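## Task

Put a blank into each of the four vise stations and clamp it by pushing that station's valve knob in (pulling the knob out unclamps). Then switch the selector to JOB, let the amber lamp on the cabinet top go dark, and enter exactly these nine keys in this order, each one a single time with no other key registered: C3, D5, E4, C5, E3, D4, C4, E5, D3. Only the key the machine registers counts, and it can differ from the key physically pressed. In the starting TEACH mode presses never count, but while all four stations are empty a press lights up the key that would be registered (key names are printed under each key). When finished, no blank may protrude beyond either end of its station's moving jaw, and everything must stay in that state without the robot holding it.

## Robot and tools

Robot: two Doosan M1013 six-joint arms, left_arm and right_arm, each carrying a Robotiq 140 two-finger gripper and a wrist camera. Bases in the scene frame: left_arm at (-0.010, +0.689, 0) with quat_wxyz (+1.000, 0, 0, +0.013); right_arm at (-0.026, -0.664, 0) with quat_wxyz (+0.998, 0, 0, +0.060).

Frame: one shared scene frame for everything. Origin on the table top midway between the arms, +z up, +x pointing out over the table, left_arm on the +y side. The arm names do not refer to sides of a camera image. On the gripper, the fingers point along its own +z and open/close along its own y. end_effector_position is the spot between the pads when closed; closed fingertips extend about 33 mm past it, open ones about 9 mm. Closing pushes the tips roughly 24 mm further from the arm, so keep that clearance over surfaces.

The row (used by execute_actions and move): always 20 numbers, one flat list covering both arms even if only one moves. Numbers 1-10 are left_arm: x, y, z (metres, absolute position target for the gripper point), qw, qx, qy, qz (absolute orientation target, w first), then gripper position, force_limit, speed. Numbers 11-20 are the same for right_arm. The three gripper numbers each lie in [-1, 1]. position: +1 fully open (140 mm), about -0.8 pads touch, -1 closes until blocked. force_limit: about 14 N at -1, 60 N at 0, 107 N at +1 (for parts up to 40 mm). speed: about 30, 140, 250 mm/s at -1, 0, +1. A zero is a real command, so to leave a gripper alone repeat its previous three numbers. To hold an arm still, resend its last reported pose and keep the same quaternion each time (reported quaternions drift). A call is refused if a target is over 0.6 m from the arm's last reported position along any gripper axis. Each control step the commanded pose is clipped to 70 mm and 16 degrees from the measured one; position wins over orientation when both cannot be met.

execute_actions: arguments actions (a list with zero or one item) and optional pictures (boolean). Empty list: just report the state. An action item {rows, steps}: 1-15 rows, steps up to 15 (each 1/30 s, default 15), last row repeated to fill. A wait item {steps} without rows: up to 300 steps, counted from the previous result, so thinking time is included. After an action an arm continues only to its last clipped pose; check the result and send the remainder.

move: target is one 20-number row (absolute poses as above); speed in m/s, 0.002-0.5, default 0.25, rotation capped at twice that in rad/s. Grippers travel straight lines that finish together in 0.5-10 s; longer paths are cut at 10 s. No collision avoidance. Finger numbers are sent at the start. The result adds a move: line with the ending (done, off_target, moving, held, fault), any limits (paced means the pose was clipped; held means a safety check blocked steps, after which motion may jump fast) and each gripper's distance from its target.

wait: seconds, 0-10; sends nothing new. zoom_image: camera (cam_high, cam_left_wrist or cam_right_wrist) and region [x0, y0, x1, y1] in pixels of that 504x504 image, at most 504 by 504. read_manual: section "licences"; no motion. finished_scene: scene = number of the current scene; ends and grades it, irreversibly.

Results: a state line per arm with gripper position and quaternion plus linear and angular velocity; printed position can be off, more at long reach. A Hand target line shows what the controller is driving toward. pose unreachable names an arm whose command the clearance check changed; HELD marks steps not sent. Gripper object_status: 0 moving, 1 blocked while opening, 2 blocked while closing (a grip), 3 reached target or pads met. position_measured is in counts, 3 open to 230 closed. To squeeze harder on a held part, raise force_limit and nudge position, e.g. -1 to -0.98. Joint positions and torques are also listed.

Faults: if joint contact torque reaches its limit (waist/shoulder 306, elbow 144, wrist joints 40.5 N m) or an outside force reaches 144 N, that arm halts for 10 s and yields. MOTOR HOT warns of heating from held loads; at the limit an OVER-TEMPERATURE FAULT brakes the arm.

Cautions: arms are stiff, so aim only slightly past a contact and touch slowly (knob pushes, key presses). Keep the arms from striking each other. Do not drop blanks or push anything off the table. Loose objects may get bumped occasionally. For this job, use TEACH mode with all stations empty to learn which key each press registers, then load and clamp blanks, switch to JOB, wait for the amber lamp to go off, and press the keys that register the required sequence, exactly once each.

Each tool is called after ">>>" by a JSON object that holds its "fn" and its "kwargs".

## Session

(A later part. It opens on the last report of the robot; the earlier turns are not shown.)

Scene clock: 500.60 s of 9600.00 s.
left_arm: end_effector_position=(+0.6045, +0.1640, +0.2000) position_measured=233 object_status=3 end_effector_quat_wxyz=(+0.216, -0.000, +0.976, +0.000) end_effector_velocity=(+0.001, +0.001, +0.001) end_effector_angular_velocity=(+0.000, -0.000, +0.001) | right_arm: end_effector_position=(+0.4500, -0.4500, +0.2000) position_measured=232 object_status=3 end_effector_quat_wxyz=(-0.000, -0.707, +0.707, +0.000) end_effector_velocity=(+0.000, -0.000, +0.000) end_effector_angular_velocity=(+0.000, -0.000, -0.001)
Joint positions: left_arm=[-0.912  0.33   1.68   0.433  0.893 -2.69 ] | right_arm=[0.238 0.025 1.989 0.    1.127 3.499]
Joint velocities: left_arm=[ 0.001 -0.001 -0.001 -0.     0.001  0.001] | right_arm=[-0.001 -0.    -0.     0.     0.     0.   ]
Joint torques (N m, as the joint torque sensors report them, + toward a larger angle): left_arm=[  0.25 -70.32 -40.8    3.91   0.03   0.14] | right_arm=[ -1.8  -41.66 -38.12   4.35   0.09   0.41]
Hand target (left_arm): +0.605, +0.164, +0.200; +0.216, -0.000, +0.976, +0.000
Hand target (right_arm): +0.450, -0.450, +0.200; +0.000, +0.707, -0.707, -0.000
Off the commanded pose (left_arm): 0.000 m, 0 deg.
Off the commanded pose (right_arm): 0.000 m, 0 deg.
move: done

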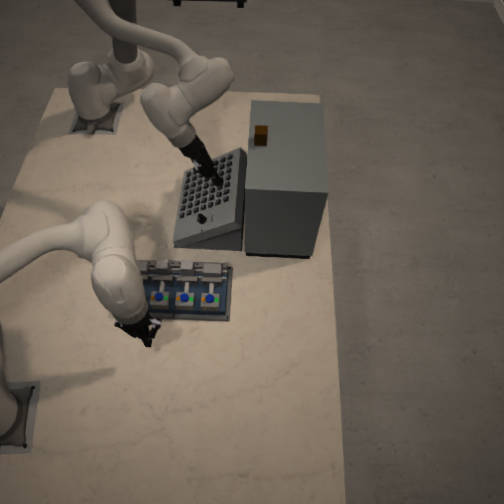

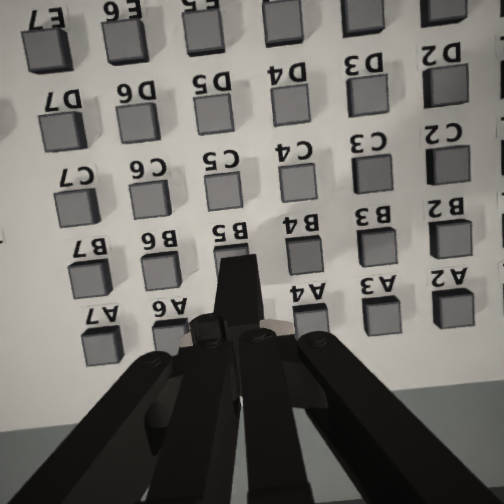

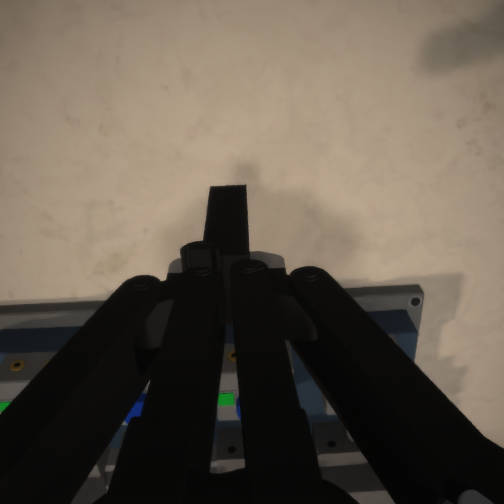

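Remaining: D3, C4, B4, D5, C3.

>>> {"fn": "move", "kwargs": {"target": [0.5455,0.232,0.162,0.216,0,0.976,0,-1,0,0,0.45,-0.45,0.2,0,-0.7071,0.7071,0,-1,-0.5,0], "speed": 0.1}}

>>> {"fn": "move", "kwargs": {"target": [0.5455,0.232,0.1518,0.216,0,0.976,0,-1,0,0,0.45,-0.45,0.2,0,-0.7071,0.7071,0,-1,-0.5,0], "speed": 0.01}}

>>> {"fn": "move", "kwargs": {"target": [0.5455,0.232,0.165,0.216,0,0.976,0,-1,0,0,0.45,-0.45,0.2,0,-0.7071,0.7071,0,-1,-0.5,0], "speed": 0.05}}

>>> {"fn": "move", "kwargs": {"target": [0.576,0.198,0.181,0.216,0,0.976,0,-1,0,0,0.45,-0.45,0.2,0,-0.7071,0.7071,0,-1,-0.5,0], "speed": 0.1}}

>>> {"fn": "move", "kwargs": {"target": [0.576,0.198,0.1714,0.216,0,0.976,0,-1,0,0,0.45,-0.45,0.2,0,-0.7071,0.7071,0,-1,-0.5,0], "speed": 0.01}}

>>> {"fn": "move", "kwargs": {"target": [0.576,0.198,0.183,0.216,0,0.976,0,-1,0,0,0.45,-0.45,0.2,0,-0.7071,0.7071,0,-1,-0.5,0], "speed": 0.05}}

>>> {"fn": "move", "kwargs": {"target": [0.6045,0.198,0.200,0.216,0,0.976,0,-1,0,0,0.45,-0.45,0.2,0,-0.7071,0.7071,0,-1,-0.5,0], "speed": 0.1}}

>>> {"fn": "move", "kwargs": {"target": [0.6045,0.198,0.190,0.216,0,0.976,0,-1,0,0,0.45,-0.45,0.2,0,-0.7071,0.7071,0,-1,-0.5,0], "speed": 0.01}}

>>> {"fn": "move", "kwargs": {"target": [0.6045,0.198,0.200,0.216,0,0.976,0,-1,0,0,0.45,-0.45,0.2,0,-0.7071,0.7071,0,-1,-0.5,0], "speed": 0.05}}

>>> {"fn": "move", "kwargs": {"target": [0.5455,0.164,0.162,0.216,0,0.976,0,-1,0,0,0.45,-0.45,0.2,0,-0.7071,0.7071,0,-1,-0.5,0], "speed": 0.1}}

>>> {"fn": "move", "kwargs": {"target": [0.5455,0.164,0.1522,0.216,0,0.976,0,-1,0,0,0.45,-0.45,0.2,0,-0.7071,0.7071,0,-1,-0.5,0], "speed": 0.01}}

>>> {"fn": "move", "kwargs": {"target": [0.5455,0.164,0.165,0.216,0,0.976,0,-1,0,0,0.45,-0.45,0.2,0,-0.7071,0.7071,0,-1,-0.5,0], "speed": 0.05}}

>>> {"fn": "move", "kwargs": {"target": [0.576,0.232,0.181,0.216,0,0.976,0,-1,0,0,0.45,-0.45,0.2,0,-0.7071,0.7071,0,-1,-0.5,0], "speed": 0.1}}

>>> {"fn": "move", "kwargs": {"target": [0.576,0.232,0.1712,0.216,0,0.976,0,-1,0,0,0.45,-0.45,0.2,0,-0.7071,0.7071,0,-1,-0.5,0], "speed": 0.01}}

>>> {"fn": "move", "kwargs": {"target": [0.576,0.232,0.2,0.216,0,0.976,0,-1,0,0,0.45,-0.45,0.2,0,-0.7071,0.7071,0,-1,-0.5,0], "speed": 0.08}}

>>> {"fn": "finished_scene", "kwargs": {"scene": 1}}

Scene clock: 534.47 s of 9600.00 s.
left_arm: end_effector_position=(+0.5456, +0.2320, +0.1621) position_measured=233 object_status=3 end_effector_quat_wxyz=(+0.216, +0.000, +0.976, -0.000) end_effector_velocity=(+0.001, +0.000, +0.001) end_effector_angular_velocity=(-0.003, -0.001, +0.001) | right_arm: end_effector_position=(+0.4500, -0.4500, +0.2000) position_measured=232 object_status=3 end_effector_quat_wxyz=(-0.000, -0.707, +0.707, +0.000) end_effector_velocity=(-0.000, +0.000, +0.000) end_effector_angular_velocity=(-0.000, +0.000, +0.000)
Joint positions: left_arm=[-0.916  0.228  1.894  0.477  0.793 -2.76 ] | right_arm=[0.238 0.025 1.989 0.    1.127 3.499]
Joint velocities: left_arm=[ 0.001 -0.002 -0.    -0.001 -0.001 -0.   ] | right_arm=[ 0.001  0.    -0.    -0.     0.     0.   ]
Joint torques (N m, as the joint torque sensors report them, + toward a larger angle): left_arm=[  1.25 -58.69 -38.7    3.61   0.19   0.18] | right_arm=[ -0.47 -41.43 -37.94   4.33  -0.09   0.07]
Hand target (left_arm): +0.546, +0.232, +0.162; +0.216, +0.000, +0.976, -0.000
Hand target (right_arm): +0.450, -0.450, +0.200; +0.000, +0.707, -0.707, -0.000
Off the commanded pose (left_arm): 0.000 m, 0 deg.
Off the commanded pose (right_arm): 0.000 m, 0 deg.
After step 90, 29.57 s passed at rest.
move: done

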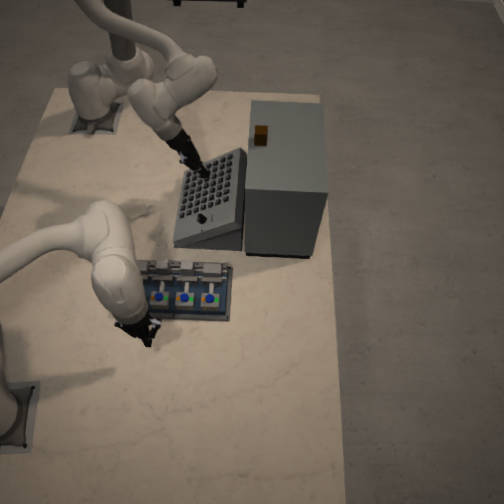

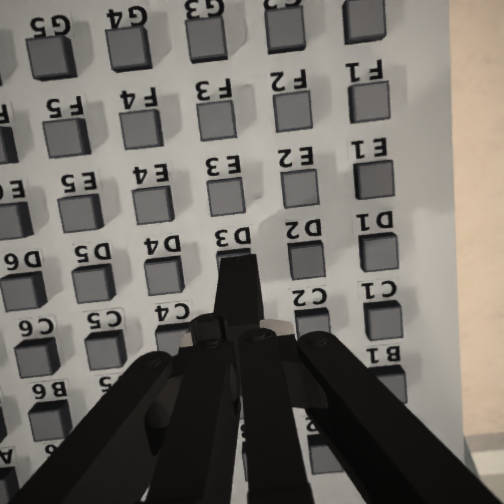

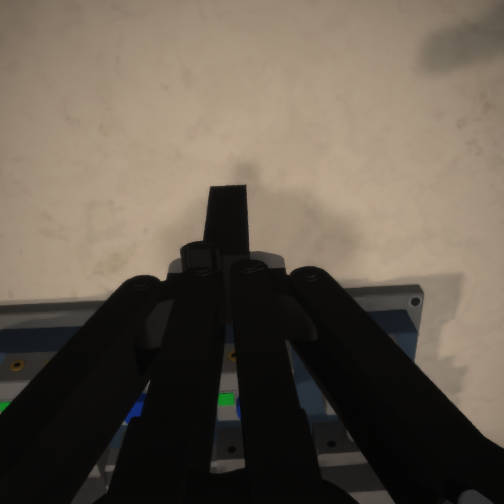

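Scene clock: 535.70 s of 9600.00 s.
left_arm: end_effector_position=(+0.5455, +0.2320, +0.1518) position_measured=233 object_status=3 end_effector_quat_wxyz=(+0.216, +0.000, +0.976, -0.000) end_effector_velocity=(-0.001, +0.000, -0.002) end_effector_angular_velocity=(+0.000, +0.002, +0.001) | right_arm: end_effector_position=(+0.4500, -0.4500, +0.2000) position_measured=232 object_status=3 end_effector_quat_wxyz=(-0.000, -0.707, +0.707, +0.000) end_effector_velocity=(+0.000, -0.000, -0.000) end_effector_angular_velocity=(-0.000, +0.000, -0.001)
Joint positions: left_arm=[-0.916  0.238  1.903  0.486  0.777 -2.772] | right_arm=[0.238 0.025 1.989 0.    1.127 3.499]
Joint velocities: left_arm=[ 0.     0.002  0.002 -0.001 -0.002 -0.001] | right_arm=[-0.001  0.     0.    -0.    -0.    -0.   ]
Joint torques (N m, as the joint torque sensors report them, + toward a larger angle): left_arm=[  0.62 -54.79 -35.47   2.98   0.1    0.24] | right_arm=[ -1.06 -42.58 -38.07   4.24  -0.13   0.06]
Hand target (left_arm): +0.545, +0.232, +0.152; +0.216, +0.000, +0.976, -0.000
Hand target (right_arm): +0.450, -0.450, +0.200; +0.000, +0.707, -0.707, -0.000
Off the commanded pose (left_arm): 0.000 m, 0 deg.
Off the commanded pose (right_arm): 0.000 m, 0 deg.
move: done

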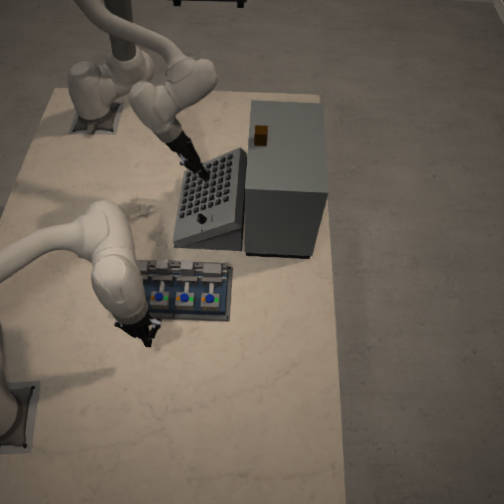

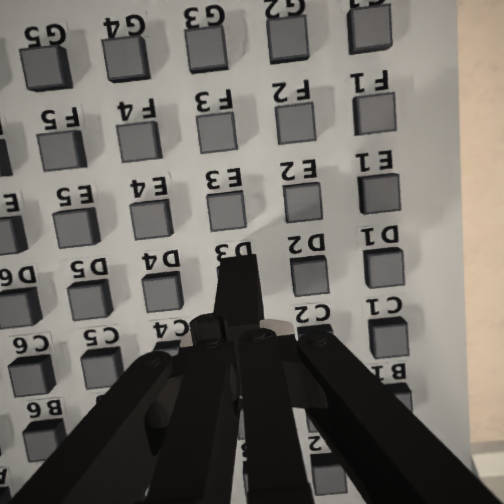

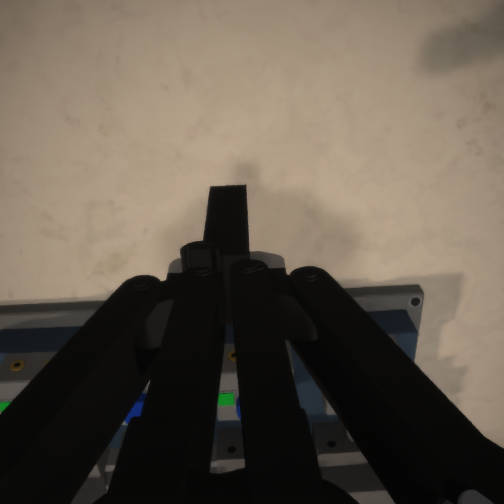

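Scene clock: 536.40 s of 9600.00 s.
left_arm: end_effector_position=(+0.5455, +0.2320, +0.1650) position_measured=233 object_status=3 end_effector_quat_wxyz=(+0.216, -0.000, +0.976, +0.000) end_effector_velocity=(-0.000, -0.000, +0.001) end_effector_angular_velocity=(+0.000, -0.000, -0.001) | right_arm: end_effector_position=(+0.4500, -0.4500, +0.2000) position_measured=232 object_status=3 end_effector_quat_wxyz=(-0.000, -0.707, +0.707, +0.000) end_effector_velocity=(-0.000, +0.000, +0.000) end_effector_angular_velocity=(+0.000, +0.000, +0.001)
Joint positions: left_arm=[-0.916  0.226  1.891  0.475  0.798 -2.757] | right_arm=[0.238 0.025 1.989 0.    1.127 3.499]
Joint velocities: left_arm=[-0.    -0.001 -0.    -0.     0.001  0.001] | right_arm=[ 0.001 -0.    -0.     0.     0.    -0.   ]
Joint torques (N m, as the joint torque sensors report them, + toward a larger angle): left_arm=[  0.9  -58.13 -38.84   3.61   0.06   0.3 ] | right_arm=[ -2.16 -42.03 -38.08   4.43  -0.12   0.18]
Hand target (left_arm): +0.546, +0.232, +0.165; +0.216, -0.000, +0.976, +0.000
Hand target (right_arm): +0.450, -0.450, +0.200; +0.000, +0.707, -0.707, -0.000
Off the commanded pose (left_arm): 0.000 m, 0 deg.
Off the commanded pose (right_arm): 0.000 m, 0 deg.
move: done

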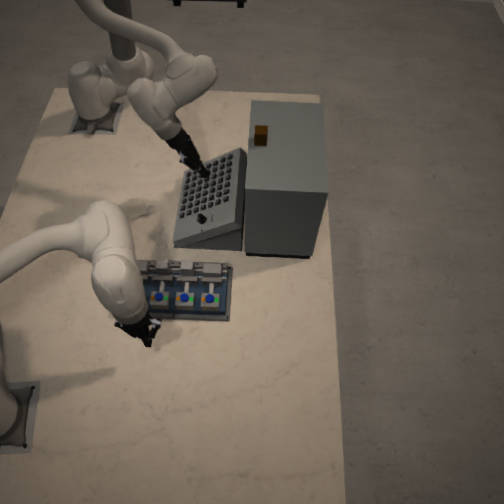

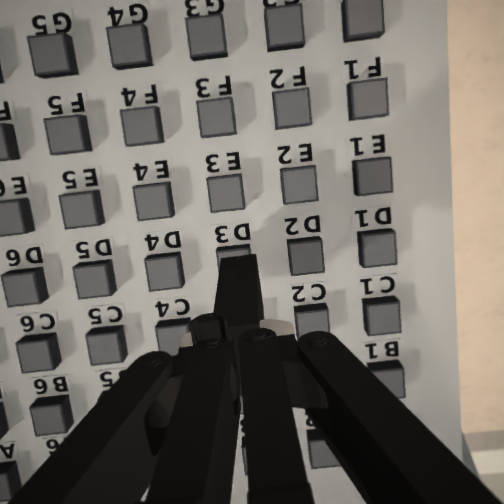

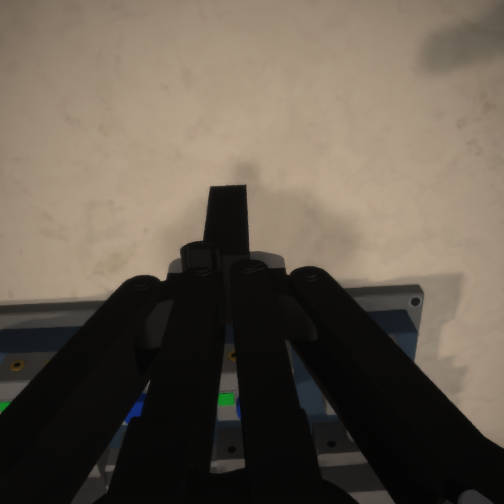

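Scene clock: 537.20 s of 9600.00 s.
left_arm: end_effector_position=(+0.5759, +0.1980, +0.1810) position_measured=233 object_status=3 end_effector_quat_wxyz=(+0.216, -0.000, +0.976, +0.000) end_effector_velocity=(+0.000, -0.001, +0.002) end_effector_angular_velocity=(-0.001, -0.001, -0.001) | right_arm: end_effector_position=(+0.4500, -0.4500, +0.2000) position_measured=232 object_status=3 end_effector_quat_wxyz=(-0.000, -0.707, +0.707, +0.000) end_effector_velocity=(-0.000, +0.000, -0.001) end_effector_angular_velocity=(-0.001, +0.001, +0.001)
Joint positions: left_arm=[-0.913  0.279  1.788  0.454  0.842 -2.723] | right_arm=[0.238 0.025 1.989 0.    1.127 3.499]
Joint velocities: left_arm=[-0.001 -0.    -0.002  0.     0.001  0.001] | right_arm=[ 0.001  0.001  0.001 -0.    -0.    -0.   ]
Joint torques (N m, as the joint torque sensors report them, + toward a larger angle): left_arm=[  1.19 -63.98 -39.66   3.73   0.34   0.19] | right_arm=[ -1.26 -41.69 -37.88   4.2   -0.2    0.1 ]
Hand target (left_arm): +0.576, +0.198, +0.181; +0.216, -0.000, +0.976, +0.000
Hand target (right_arm): +0.450, -0.450, +0.200; +0.000, +0.707, -0.707, -0.000
Off the commanded pose (left_arm): 0.000 m, 0 deg.
Off the commanded pose (right_arm): 0.000 m, 0 deg.
move: done

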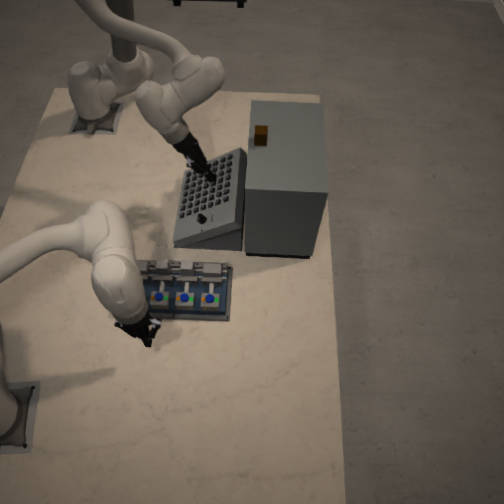

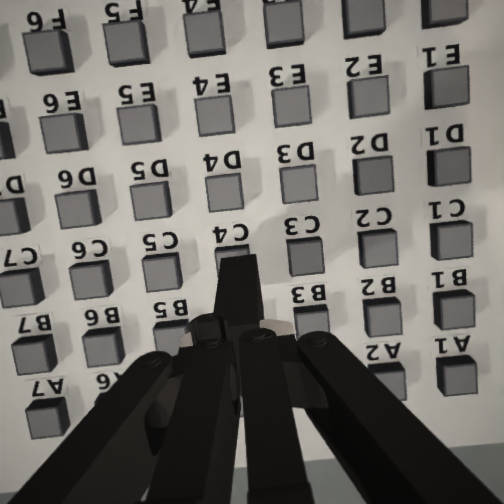

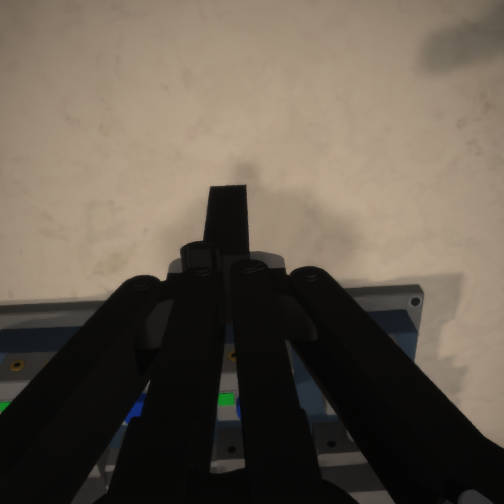

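Scene clock: 538.37 s of 9600.00 s.
left_arm: end_effector_position=(+0.5760, +0.1980, +0.1715) position_measured=233 object_status=3 end_effector_quat_wxyz=(+0.216, +0.000, +0.976, -0.000) end_effector_velocity=(-0.000, +0.000, -0.001) end_effector_angular_velocity=(+0.001, +0.000, -0.001) | right_arm: end_effector_position=(+0.4500, -0.4500, +0.2000) position_measured=232 object_status=3 end_effector_quat_wxyz=(-0.000, -0.707, +0.707, +0.000) end_effector_velocity=(+0.000, +0.001, +0.001) end_effector_angular_velocity=(+0.001, -0.001, +0.001)
Joint positions: left_arm=[-0.913  0.286  1.797  0.46   0.826 -2.732] | right_arm=[0.238 0.025 1.989 0.    1.127 3.499]
Joint velocities: left_arm=[-0.     0.001  0.001  0.001 -0.001  0.   ] | right_arm=[ 0.001 -0.    -0.001  0.    -0.     0.   ]
Joint torques (N m, as the joint torque sensors report them, + toward a larger angle): left_arm=[  1.6  -56.76 -34.83   2.95   0.15   0.3 ] | right_arm=[ -1.81 -42.67 -37.59   4.28  -0.13   0.26]
Hand target (left_arm): +0.576, +0.198, +0.171; +0.216, +0.000, +0.976, -0.000
Hand target (right_arm): +0.450, -0.450, +0.200; +0.000, +0.707, -0.707, -0.000
Off the commanded pose (left_arm): 0.000 m, 0 deg.
Off the commanded pose (right_arm): 0.000 m, 0 deg.
move: done

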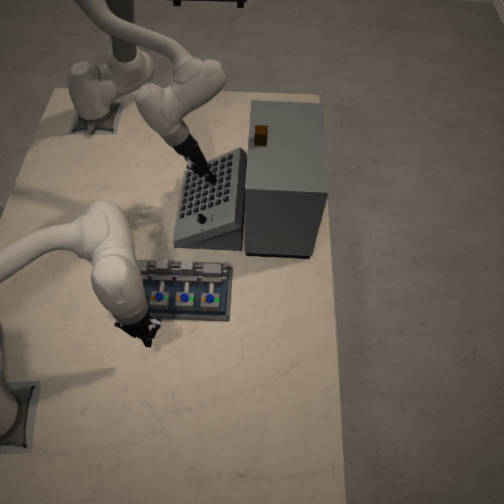

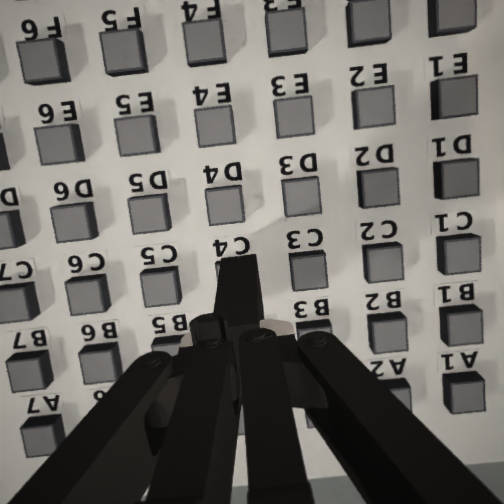

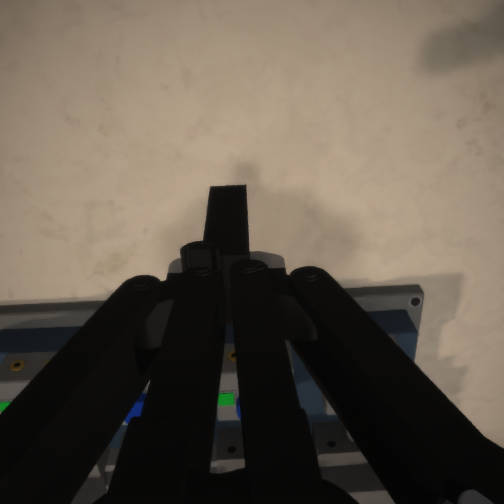

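Scene clock: 539.07 s of 9600.00 s.
left_arm: end_effector_position=(+0.5760, +0.1980, +0.1830) position_measured=233 object_status=3 end_effector_quat_wxyz=(+0.216, -0.000, +0.976, +0.000) end_effector_velocity=(+0.000, -0.000, +0.002) end_effector_angular_velocity=(-0.001, -0.001, -0.001) | right_arm: end_effector_position=(+0.4500, -0.4500, +0.2000) position_measured=232 object_status=3 end_effector_quat_wxyz=(-0.000, -0.707, +0.707, +0.000) end_effector_velocity=(-0.000, +0.000, -0.000) end_effector_angular_velocity=(+0.000, +0.000, +0.001)
Joint positions: left_arm=[-0.913  0.277  1.786  0.452  0.845 -2.72 ] | right_arm=[0.238 0.025 1.989 0.    1.127 3.499]
Joint velocities: left_arm=[-0.    -0.001 -0.001  0.     0.     0.001] | right_arm=[ 0. -0.  0.  0. -0. -0.]
Joint torques (N m, as the joint torque sensors report them, + toward a larger angle): left_arm=[  0.45 -62.79 -40.18   3.73   0.14   0.15] | right_arm=[ -1.82 -42.63 -38.28   4.28  -0.11   0.33]
Hand target (left_arm): +0.576, +0.198, +0.183; +0.216, -0.000, +0.976, +0.000
Hand target (right_arm): +0.450, -0.450, +0.200; +0.000, +0.707, -0.707, -0.000
Off the commanded pose (left_arm): 0.000 m, 0 deg.
Off the commanded pose (right_arm): 0.000 m, 0 deg.
move: done

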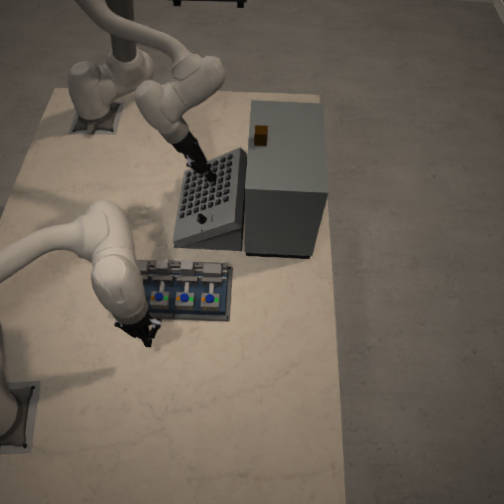

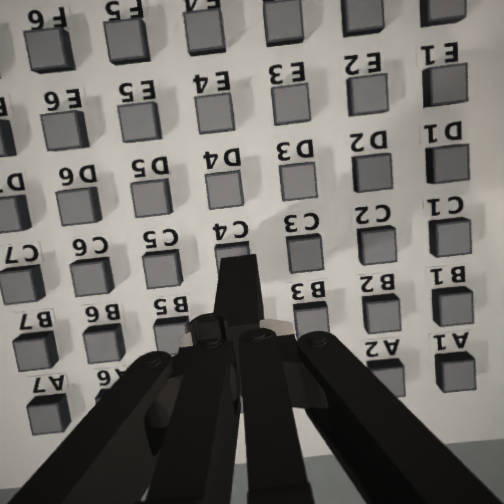

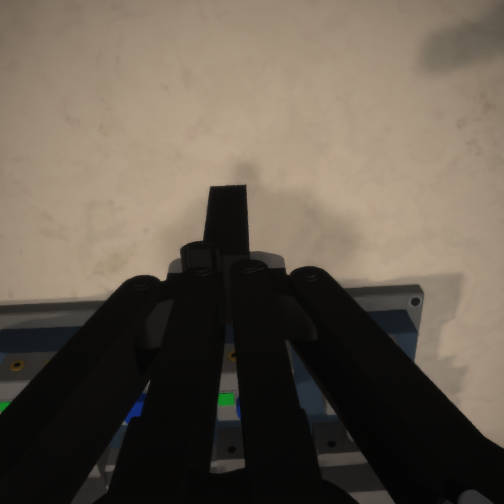

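Scene clock: 539.80 s of 9600.00 s.
left_arm: end_effector_position=(+0.6045, +0.1980, +0.2000) position_measured=233 object_status=3 end_effector_quat_wxyz=(+0.216, -0.000, +0.976, +0.000) end_effector_velocity=(+0.001, -0.001, +0.001) end_effector_angular_velocity=(-0.001, -0.003, -0.002) | right_arm: end_effector_position=(+0.4500, -0.4500, +0.2000) position_measured=232 object_status=3 end_effector_quat_wxyz=(-0.000, -0.707, +0.707, +0.000) end_effector_velocity=(-0.000, +0.000, -0.000) end_effector_angular_velocity=(-0.000, +0.000, +0.001)
Joint positions: left_arm=[-0.88   0.293  1.731  0.43   0.868 -2.664] | right_arm=[0.238 0.025 1.989 0.    1.127 3.499]
Joint velocities: left_arm=[ 0.     0.    -0.002  0.001 -0.001  0.001] | right_arm=[ 0. -0.  0. -0.  0.  0.]
Joint torques (N m, as the joint torque sensors report them, + toward a larger angle): left_arm=[  0.58 -65.66 -40.1    3.83   0.03   0.35] | right_arm=[ -0.98 -42.9  -38.08   4.45  -0.1    0.37]
Hand target (left_arm): +0.605, +0.198, +0.200; +0.216, -0.000, +0.976, +0.000
Hand target (right_arm): +0.450, -0.450, +0.200; +0.000, +0.707, -0.707, -0.000
Off the commanded pose (left_arm): 0.000 m, 0 deg.
Off the commanded pose (right_arm): 0.000 m, 0 deg.
move: done

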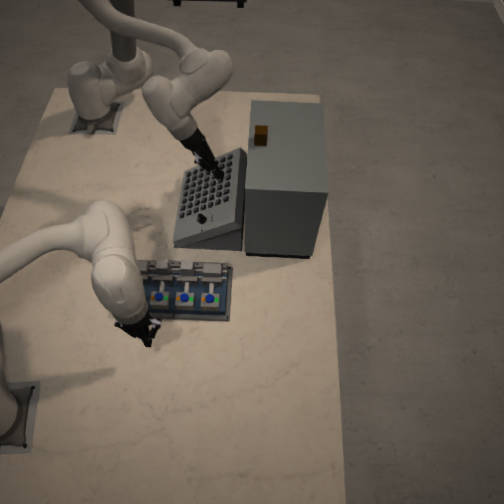

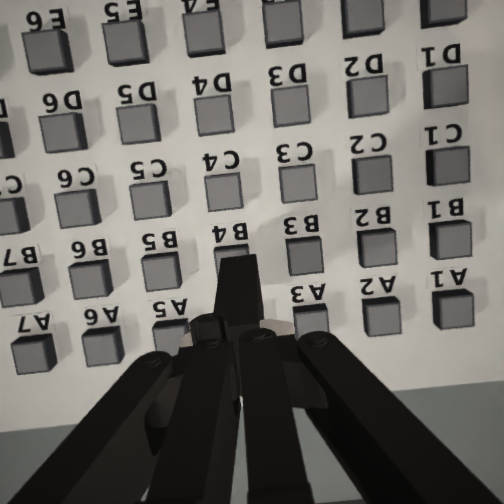

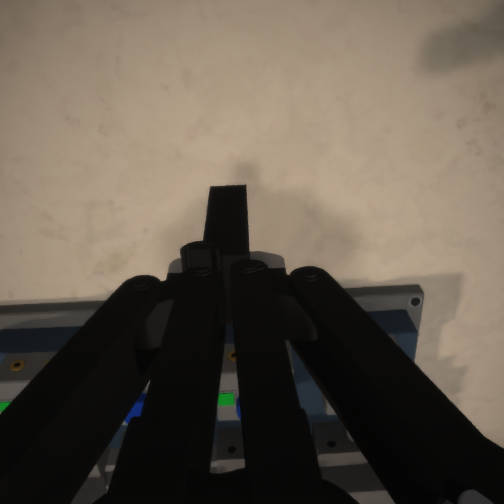

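Scene clock: 541.03 s of 9600.00 s.
left_arm: end_effector_position=(+0.6045, +0.1980, +0.1901) position_measured=233 object_status=3 end_effector_quat_wxyz=(+0.216, +0.000, +0.976, -0.000) end_effector_velocity=(+0.000, +0.000, -0.000) end_effector_angular_velocity=(-0.001, +0.001, +0.001) | right_arm: end_effector_position=(+0.4500, -0.4500, +0.2000) position_measured=232 object_status=3 end_effector_quat_wxyz=(-0.000, -0.707, +0.707, +0.000) end_effector_velocity=(+0.000, -0.000, +0.000) end_effector_angular_velocity=(-0.000, -0.000, +0.000)
Joint positions: left_arm=[-0.88   0.3    1.741  0.436  0.853 -2.673] | right_arm=[0.238 0.025 1.989 0.    1.127 3.499]
Joint velocities: left_arm=[ 0.001  0.001  0.    -0.001 -0.001 -0.   ] | right_arm=[-0. -0. -0. -0.  0. -0.]
Joint torques (N m, as the joint torque sensors report them, + toward a larger angle): left_arm=[  0.53 -58.58 -35.31   3.01   0.17   0.22] | right_arm=[ -1.54 -42.55 -37.85   4.26  -0.11   0.18]
Hand target (left_arm): +0.604, +0.198, +0.190; +0.216, +0.000, +0.976, -0.000
Hand target (right_arm): +0.450, -0.450, +0.200; +0.000, +0.707, -0.707, -0.000
Off the commanded pose (left_arm): 0.000 m, 0 deg.
Off the commanded pose (right_arm): 0.000 m, 0 deg.
move: done

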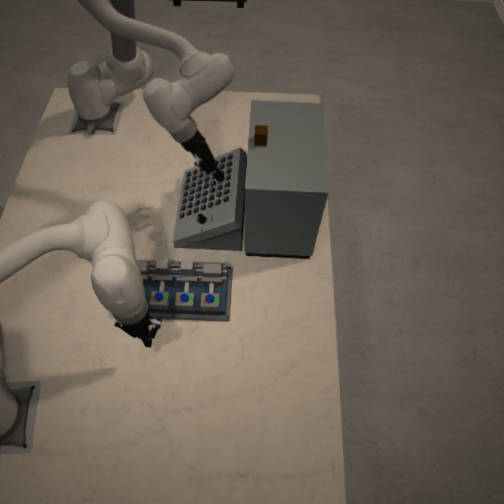

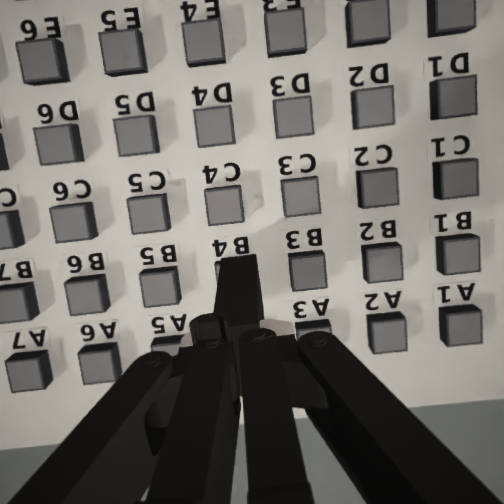

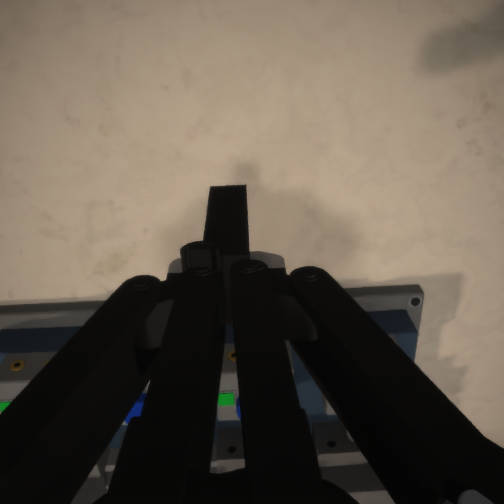

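Scene clock: 541.73 s of 9600.00 s.
left_arm: end_effector_position=(+0.6045, +0.1980, +0.2000) position_measured=233 object_status=3 end_effector_quat_wxyz=(+0.216, -0.000, +0.976, +0.000) end_effector_velocity=(-0.000, -0.002, +0.002) end_effector_angular_velocity=(-0.002, -0.003, -0.003) | right_arm: end_effector_position=(+0.4500, -0.4500, +0.2000) position_measured=232 object_status=3 end_effector_quat_wxyz=(-0.000, -0.707, +0.707, +0.000) end_effector_velocity=(+0.000, +0.000, +0.000) end_effector_angular_velocity=(+0.000, -0.001, -0.001)
Joint positions: left_arm=[-0.88   0.293  1.731  0.43   0.868 -2.663] | right_arm=[0.238 0.025 1.989 0.    1.127 3.499]
Joint velocities: left_arm=[-0.002 -0.002 -0.001  0.001 -0.001  0.001] | right_arm=[-0.     0.    -0.001 -0.    -0.     0.   ]
Joint torques (N m, as the joint torque sensors report them, + toward a larger angle): left_arm=[  0.68 -65.99 -40.79   3.91   0.16   0.24] | right_arm=[ -2.01 -40.81 -37.85   4.4   -0.16   0.23]
Hand target (left_arm): +0.605, +0.198, +0.200; +0.216, -0.000, +0.976, +0.000
Hand target (right_arm): +0.450, -0.450, +0.200; +0.000, +0.707, -0.707, -0.000
Off the commanded pose (left_arm): 0.000 m, 0 deg.
Off the commanded pose (right_arm): 0.000 m, 0 deg.
move: done

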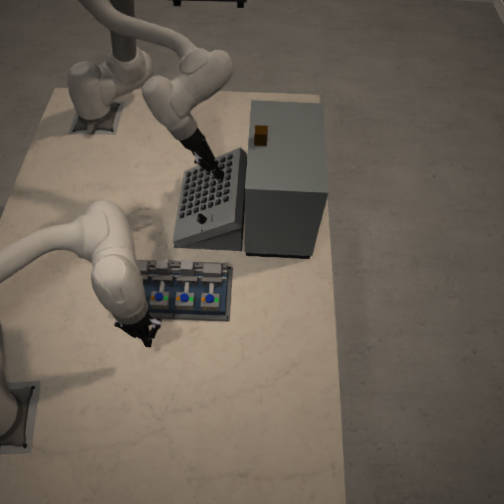

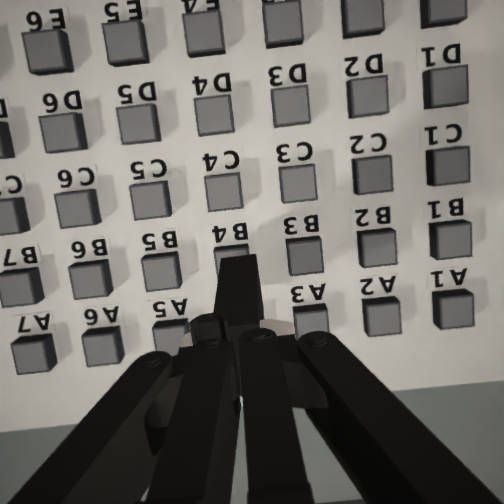

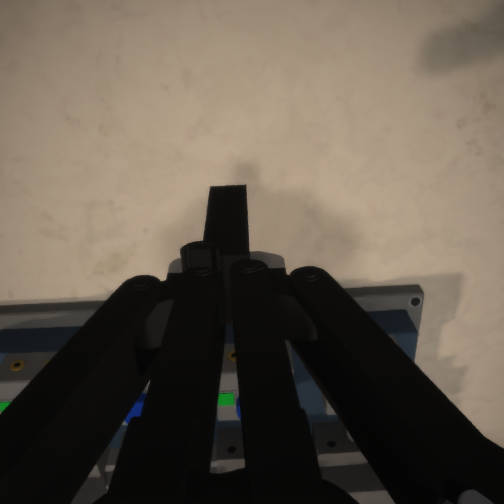

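Scene clock: 542.83 s of 9600.00 s.
left_arm: end_effector_position=(+0.5454, +0.1640, +0.1620) position_measured=233 object_status=3 end_effector_quat_wxyz=(+0.216, +0.000, +0.976, -0.000) end_effector_velocity=(-0.000, +0.001, -0.001) end_effector_angular_velocity=(+0.003, -0.000, -0.001) | right_arm: end_effector_position=(+0.4500, -0.4500, +0.2000) position_measured=232 object_status=3 end_effector_quat_wxyz=(-0.000, -0.707, +0.707, +0.000) end_effector_velocity=(-0.000, +0.000, -0.000) end_effector_angular_velocity=(-0.000, +0.001, +0.001)
Joint positions: left_arm=[-0.98   0.303  1.794  0.48   0.841 -2.811] | right_arm=[0.238 0.025 1.989 0.    1.127 3.499]
Joint velocities: left_arm=[-0.     0.     0.002  0.003 -0.    -0.001] | right_arm=[ 0.001  0.     0.    -0.     0.    -0.   ]
Joint torques (N m, as the joint torque sensors report them, + toward a larger angle): left_arm=[  0.9  -65.4  -39.66   3.7    0.25   0.25] | right_arm=[ -1.99 -42.75 -38.31   4.38  -0.18   0.11]
Hand target (left_arm): +0.545, +0.164, +0.162; +0.216, +0.000, +0.976, -0.000
Hand target (right_arm): +0.450, -0.450, +0.200; +0.000, +0.707, -0.707, -0.000
Off the commanded pose (left_arm): 0.000 m, 0 deg.
Off the commanded pose (right_arm): 0.000 m, 0 deg.
move: done

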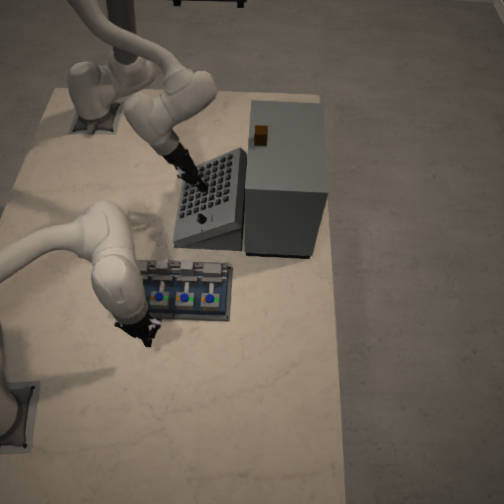

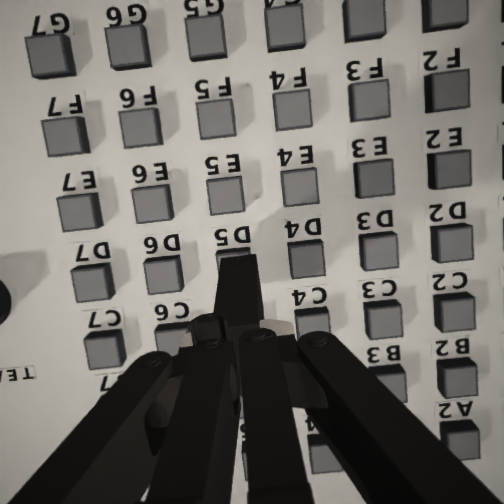

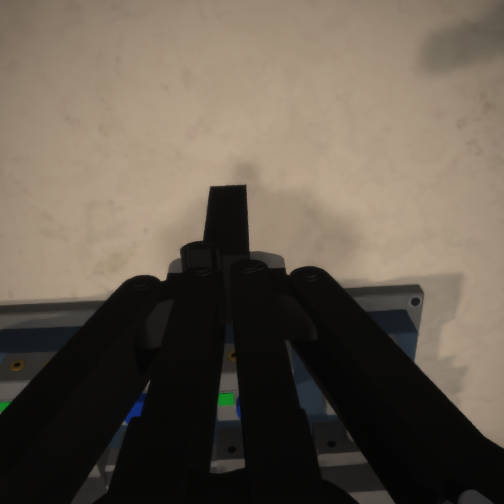

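Scene clock: 544.03 s of 9600.00 s.
left_arm: end_effector_position=(+0.5455, +0.1639, +0.1523) position_measured=233 object_status=3 end_effector_quat_wxyz=(+0.216, +0.000, +0.976, -0.000) end_effector_velocity=(+0.000, -0.000, -0.001) end_effector_angular_velocity=(+0.000, +0.001, +0.001) | right_arm: end_effector_position=(+0.4500, -0.4500, +0.2000) position_measured=232 object_status=3 end_effector_quat_wxyz=(-0.000, -0.707, +0.707, +0.000) end_effector_velocity=(+0.000, +0.001, +0.001) end_effector_angular_velocity=(+0.000, -0.001, +0.001)
Joint positions: left_arm=[-0.98   0.311  1.803  0.487  0.826 -2.822] | right_arm=[0.238 0.025 1.989 0.    1.127 3.499]
Joint velocities: left_arm=[ 0.001  0.002 -0.001 -0.001  0.     0.   ] | right_arm=[ 0.001 -0.    -0.001 -0.    -0.     0.   ]
Joint torques (N m, as the joint torque sensors report them, + toward a larger angle): left_arm=[  0.86 -60.11 -34.91   3.08   0.08   0.22] | right_arm=[ -1.12 -42.51 -37.15   4.13  -0.08   0.15]
Hand target (left_arm): +0.545, +0.164, +0.152; +0.216, +0.000, +0.976, -0.000
Hand target (right_arm): +0.450, -0.450, +0.200; +0.000, +0.707, -0.707, -0.000
Off the commanded pose (left_arm): 0.000 m, 0 deg.
Off the commanded pose (right_arm): 0.000 m, 0 deg.
move: done

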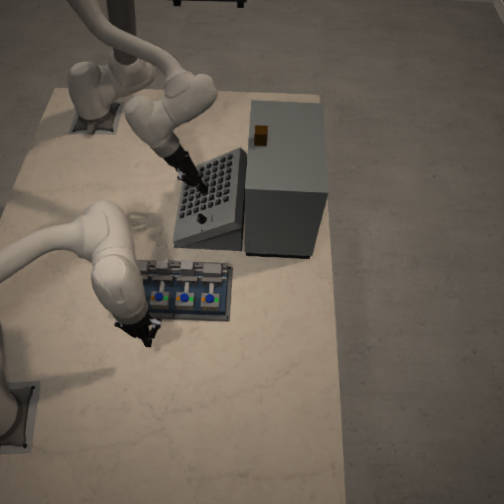

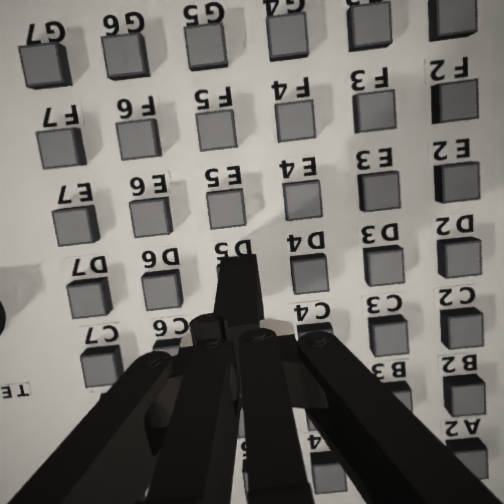

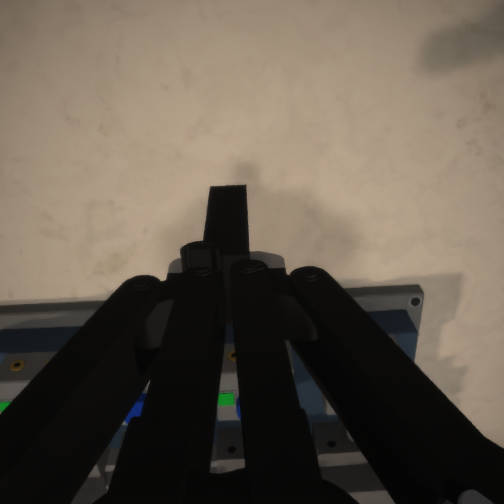

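Scene clock: 544.73 s of 9600.00 s.
left_arm: end_effector_position=(+0.5455, +0.1640, +0.1650) position_measured=233 object_status=3 end_effector_quat_wxyz=(+0.216, -0.000, +0.976, +0.000) end_effector_velocity=(-0.000, -0.000, +0.000) end_effector_angular_velocity=(-0.000, +0.001, -0.000) | right_arm: end_effector_position=(+0.4500, -0.4500, +0.2000) position_measured=232 object_status=3 end_effector_quat_wxyz=(-0.000, -0.707, +0.707, +0.000) end_effector_velocity=(-0.000, -0.000, -0.000) end_effector_angular_velocity=(-0.000, +0.000, +0.001)
Joint positions: left_arm=[-0.98   0.301  1.791  0.478  0.846 -2.808] | right_arm=[0.238 0.025 1.989 0.    1.127 3.499]
Joint velocities: left_arm=[-0.    -0.001 -0.    -0.002  0.001  0.001] | right_arm=[ 0.  0.  0. -0.  0. -0.]
Joint torques (N m, as the joint torque sensors report them, + toward a larger angle): left_arm=[  1.06 -66.13 -39.98   3.71   0.08   0.13] | right_arm=[ -1.31 -42.43 -37.43   4.22  -0.23   0.24]
Hand target (left_arm): +0.546, +0.164, +0.165; +0.216, -0.000, +0.976, +0.000
Hand target (right_arm): +0.450, -0.450, +0.200; +0.000, +0.707, -0.707, -0.000
Off the commanded pose (left_arm): 0.000 m, 0 deg.
Off the commanded pose (right_arm): 0.000 m, 0 deg.
move: done

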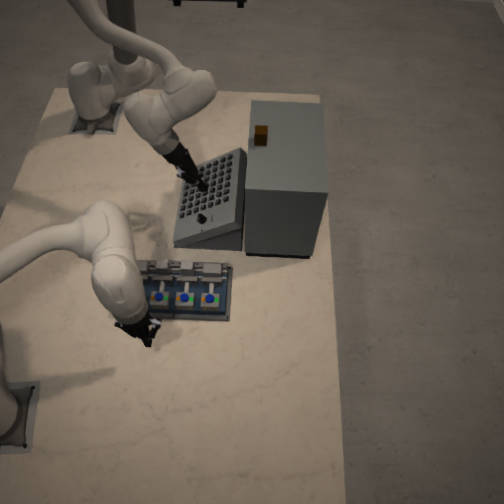

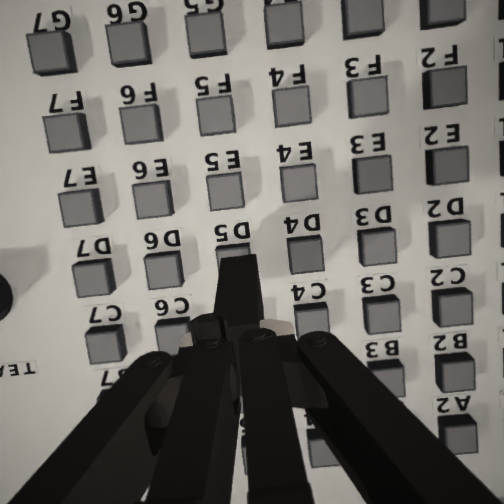

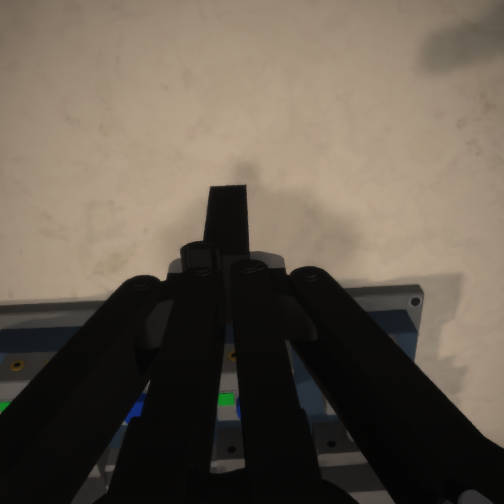

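Scene clock: 545.83 s of 9600.00 s.
left_arm: end_effector_position=(+0.5761, +0.2320, +0.1810) position_measured=233 object_status=3 end_effector_quat_wxyz=(+0.216, +0.000, +0.976, +0.000) end_effector_velocity=(-0.000, -0.001, +0.002) end_effector_angular_velocity=(-0.001, -0.001, -0.002) | right_arm: end_effector_position=(+0.4500, -0.4500, +0.2000) position_measured=232 object_status=3 end_effector_quat_wxyz=(-0.000, -0.707, +0.707, +0.000) end_effector_velocity=(-0.000, -0.000, -0.000) end_effector_angular_velocity=(-0.001, +0.001, -0.000)
Joint positions: left_arm=[-0.879  0.243  1.836  0.45   0.818 -2.693] | right_arm=[0.238 0.025 1.989 0.    1.127 3.499]
Joint velocities: left_arm=[-0.001 -0.001 -0.002 -0.     0.001  0.001] | right_arm=[-0.001  0.     0.    -0.     0.    -0.   ]
Joint torques (N m, as the joint torque sensors report them, + toward a larger angle): left_arm=[  0.22 -60.   -39.58   3.7    0.08   0.17] | right_arm=[ -1.78 -42.33 -37.22   4.35  -0.17   0.14]
Hand target (left_arm): +0.576, +0.232, +0.181; +0.216, -0.000, +0.976, +0.000
Hand target (right_arm): +0.450, -0.450, +0.200; +0.000, +0.707, -0.707, -0.000
Off the commanded pose (left_arm): 0.000 m, 0 deg.
Off the commanded pose (right_arm): 0.000 m, 0 deg.
move: done

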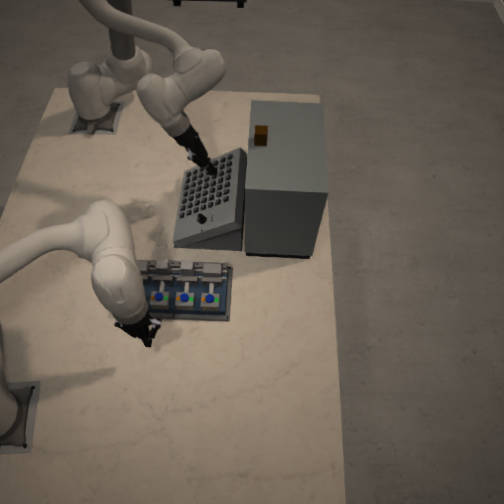

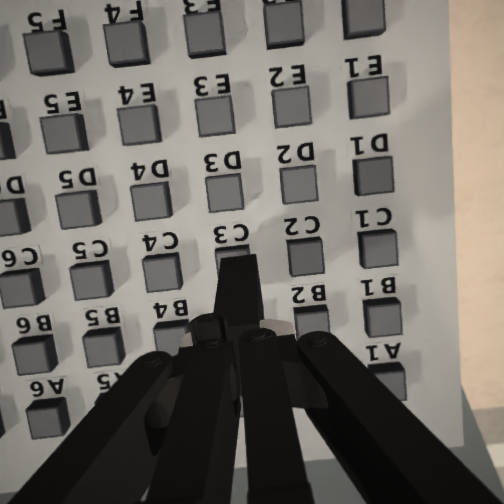

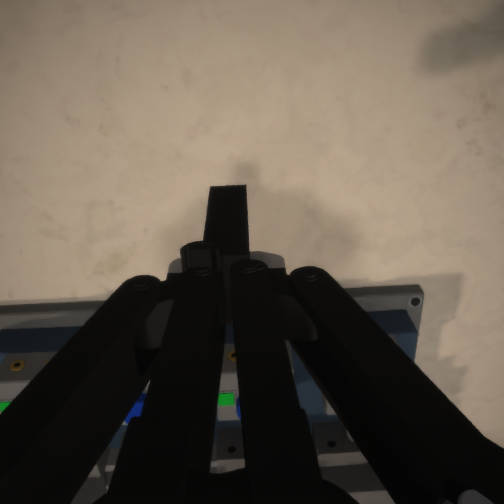

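Scene clock: 547.03 s of 9600.00 s.
left_arm: end_effector_position=(+0.5760, +0.2320, +0.1713) position_measured=233 object_status=3 end_effector_quat_wxyz=(+0.216, +0.000, +0.976, -0.000) end_effector_velocity=(-0.000, +0.000, -0.000) end_effector_angular_velocity=(+0.001, +0.000, -0.000) | right_arm: end_effector_position=(+0.4500, -0.4500, +0.2000) position_measured=232 object_status=3 end_effector_quat_wxyz=(-0.000, -0.707, +0.707, +0.000) end_effector_velocity=(-0.000, -0.001, -0.000) end_effector_angular_velocity=(-0.000, +0.001, -0.000)
Joint positions: left_arm=[-0.879  0.251  1.846  0.458  0.802 -2.704] | right_arm=[0.238 0.025 1.989 0.    1.127 3.499]
Joint velocities: left_arm=[-0.    -0.     0.001  0.001  0.    -0.   ] | right_arm=[-0.001  0.     0.001 -0.     0.    -0.   ]
Joint torques (N m, as the joint torque sensors report them, + toward a larger angle): left_arm=[  1.07 -52.93 -34.88   2.92   0.11   0.32] | right_arm=[ -1.59 -42.72 -38.06   4.42  -0.08   0.41]
Hand target (left_arm): +0.576, +0.232, +0.171; +0.216, +0.000, +0.976, -0.000
Hand target (right_arm): +0.450, -0.450, +0.200; +0.000, +0.707, -0.707, -0.000
Off the commanded pose (left_arm): 0.000 m, 0 deg.
Off the commanded pose (right_arm): 0.000 m, 0 deg.
move: done

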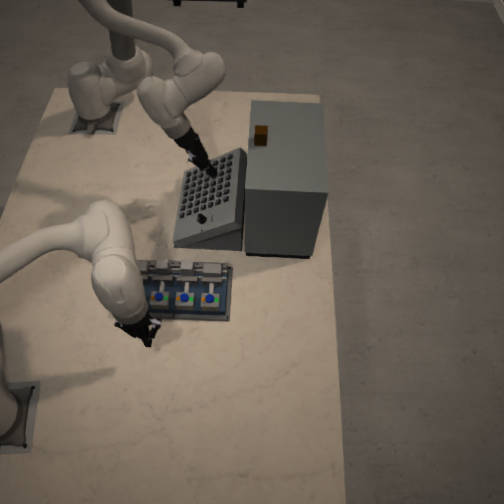

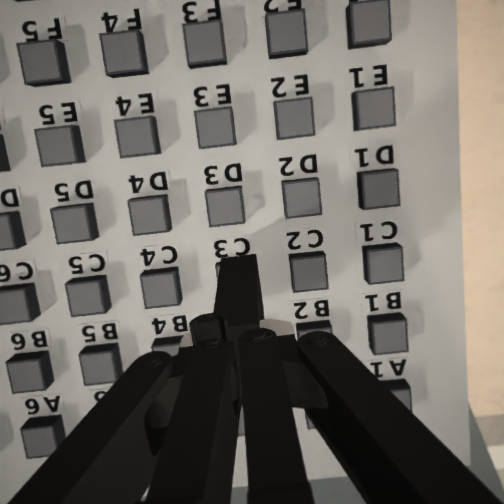

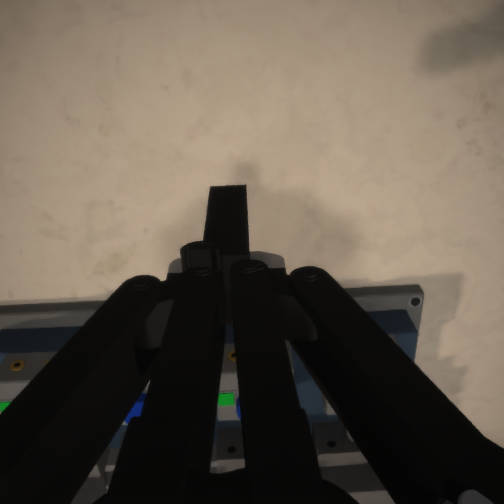

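Scene clock: 547.77 s of 9600.00 s.
left_arm: end_effector_position=(+0.5760, +0.2320, +0.2000) position_measured=233 object_status=3 end_effector_quat_wxyz=(+0.216, -0.000, +0.976, +0.000) end_effector_velocity=(+0.001, -0.001, +0.000) end_effector_angular_velocity=(-0.000, -0.001, -0.001) | right_arm: end_effector_position=(+0.4500, -0.4500, +0.2000) position_measured=232 object_status=3 end_effector_quat_wxyz=(-0.000, -0.707, +0.707, +0.000) end_effector_velocity=(-0.000, +0.000, +0.000) end_effector_angular_velocity=(+0.000, -0.000, +0.001)
Joint positions: left_arm=[-0.879  0.228  1.817  0.437  0.849 -2.674] | right_arm=[0.238 0.025 1.989 0.    1.127 3.499]
Joint velocities: left_arm=[ 0.     0.    -0.001  0.    -0.001  0.001] | right_arm=[ 0.    -0.     0.     0.     0.    -0.001]
Joint torques (N m, as the joint torque sensors report them, + toward a larger angle): left_arm=[  0.11 -59.18 -40.03   3.92   0.2    0.19] | right_arm=[ -2.36 -41.87 -37.77   4.15   0.03   0.13]
Hand target (left_arm): +0.576, +0.232, +0.200; +0.216, -0.000, +0.976, +0.000
Hand target (right_arm): +0.450, -0.450, +0.200; +0.000, +0.707, -0.707, -0.000
Off the commanded pose (left_arm): 0.000 m, 0 deg.
Off the commanded pose (right_arm): 0.000 m, 0 deg.
move: done

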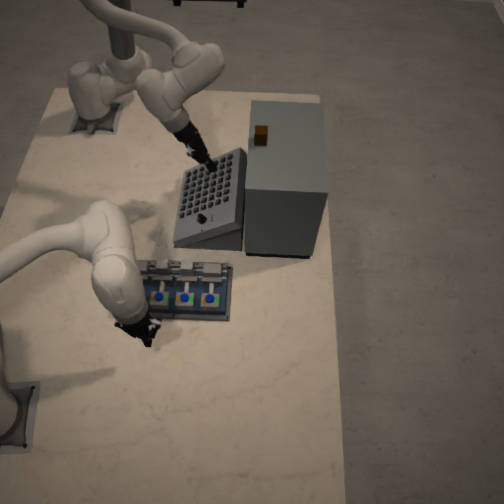

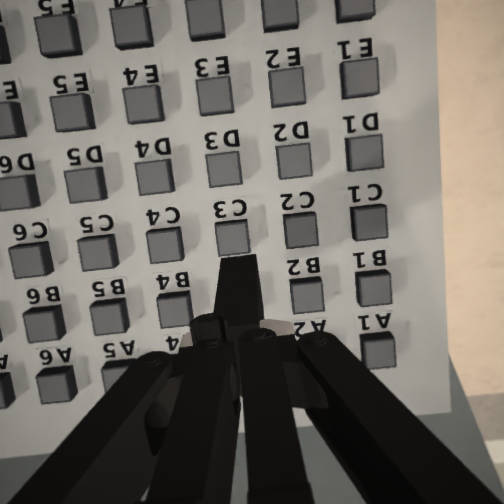

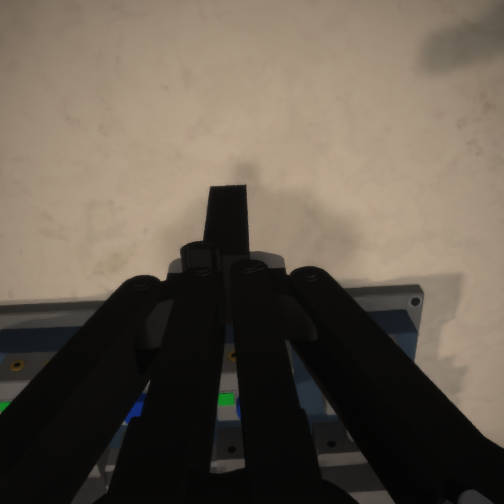

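The scene is finished: the task was done.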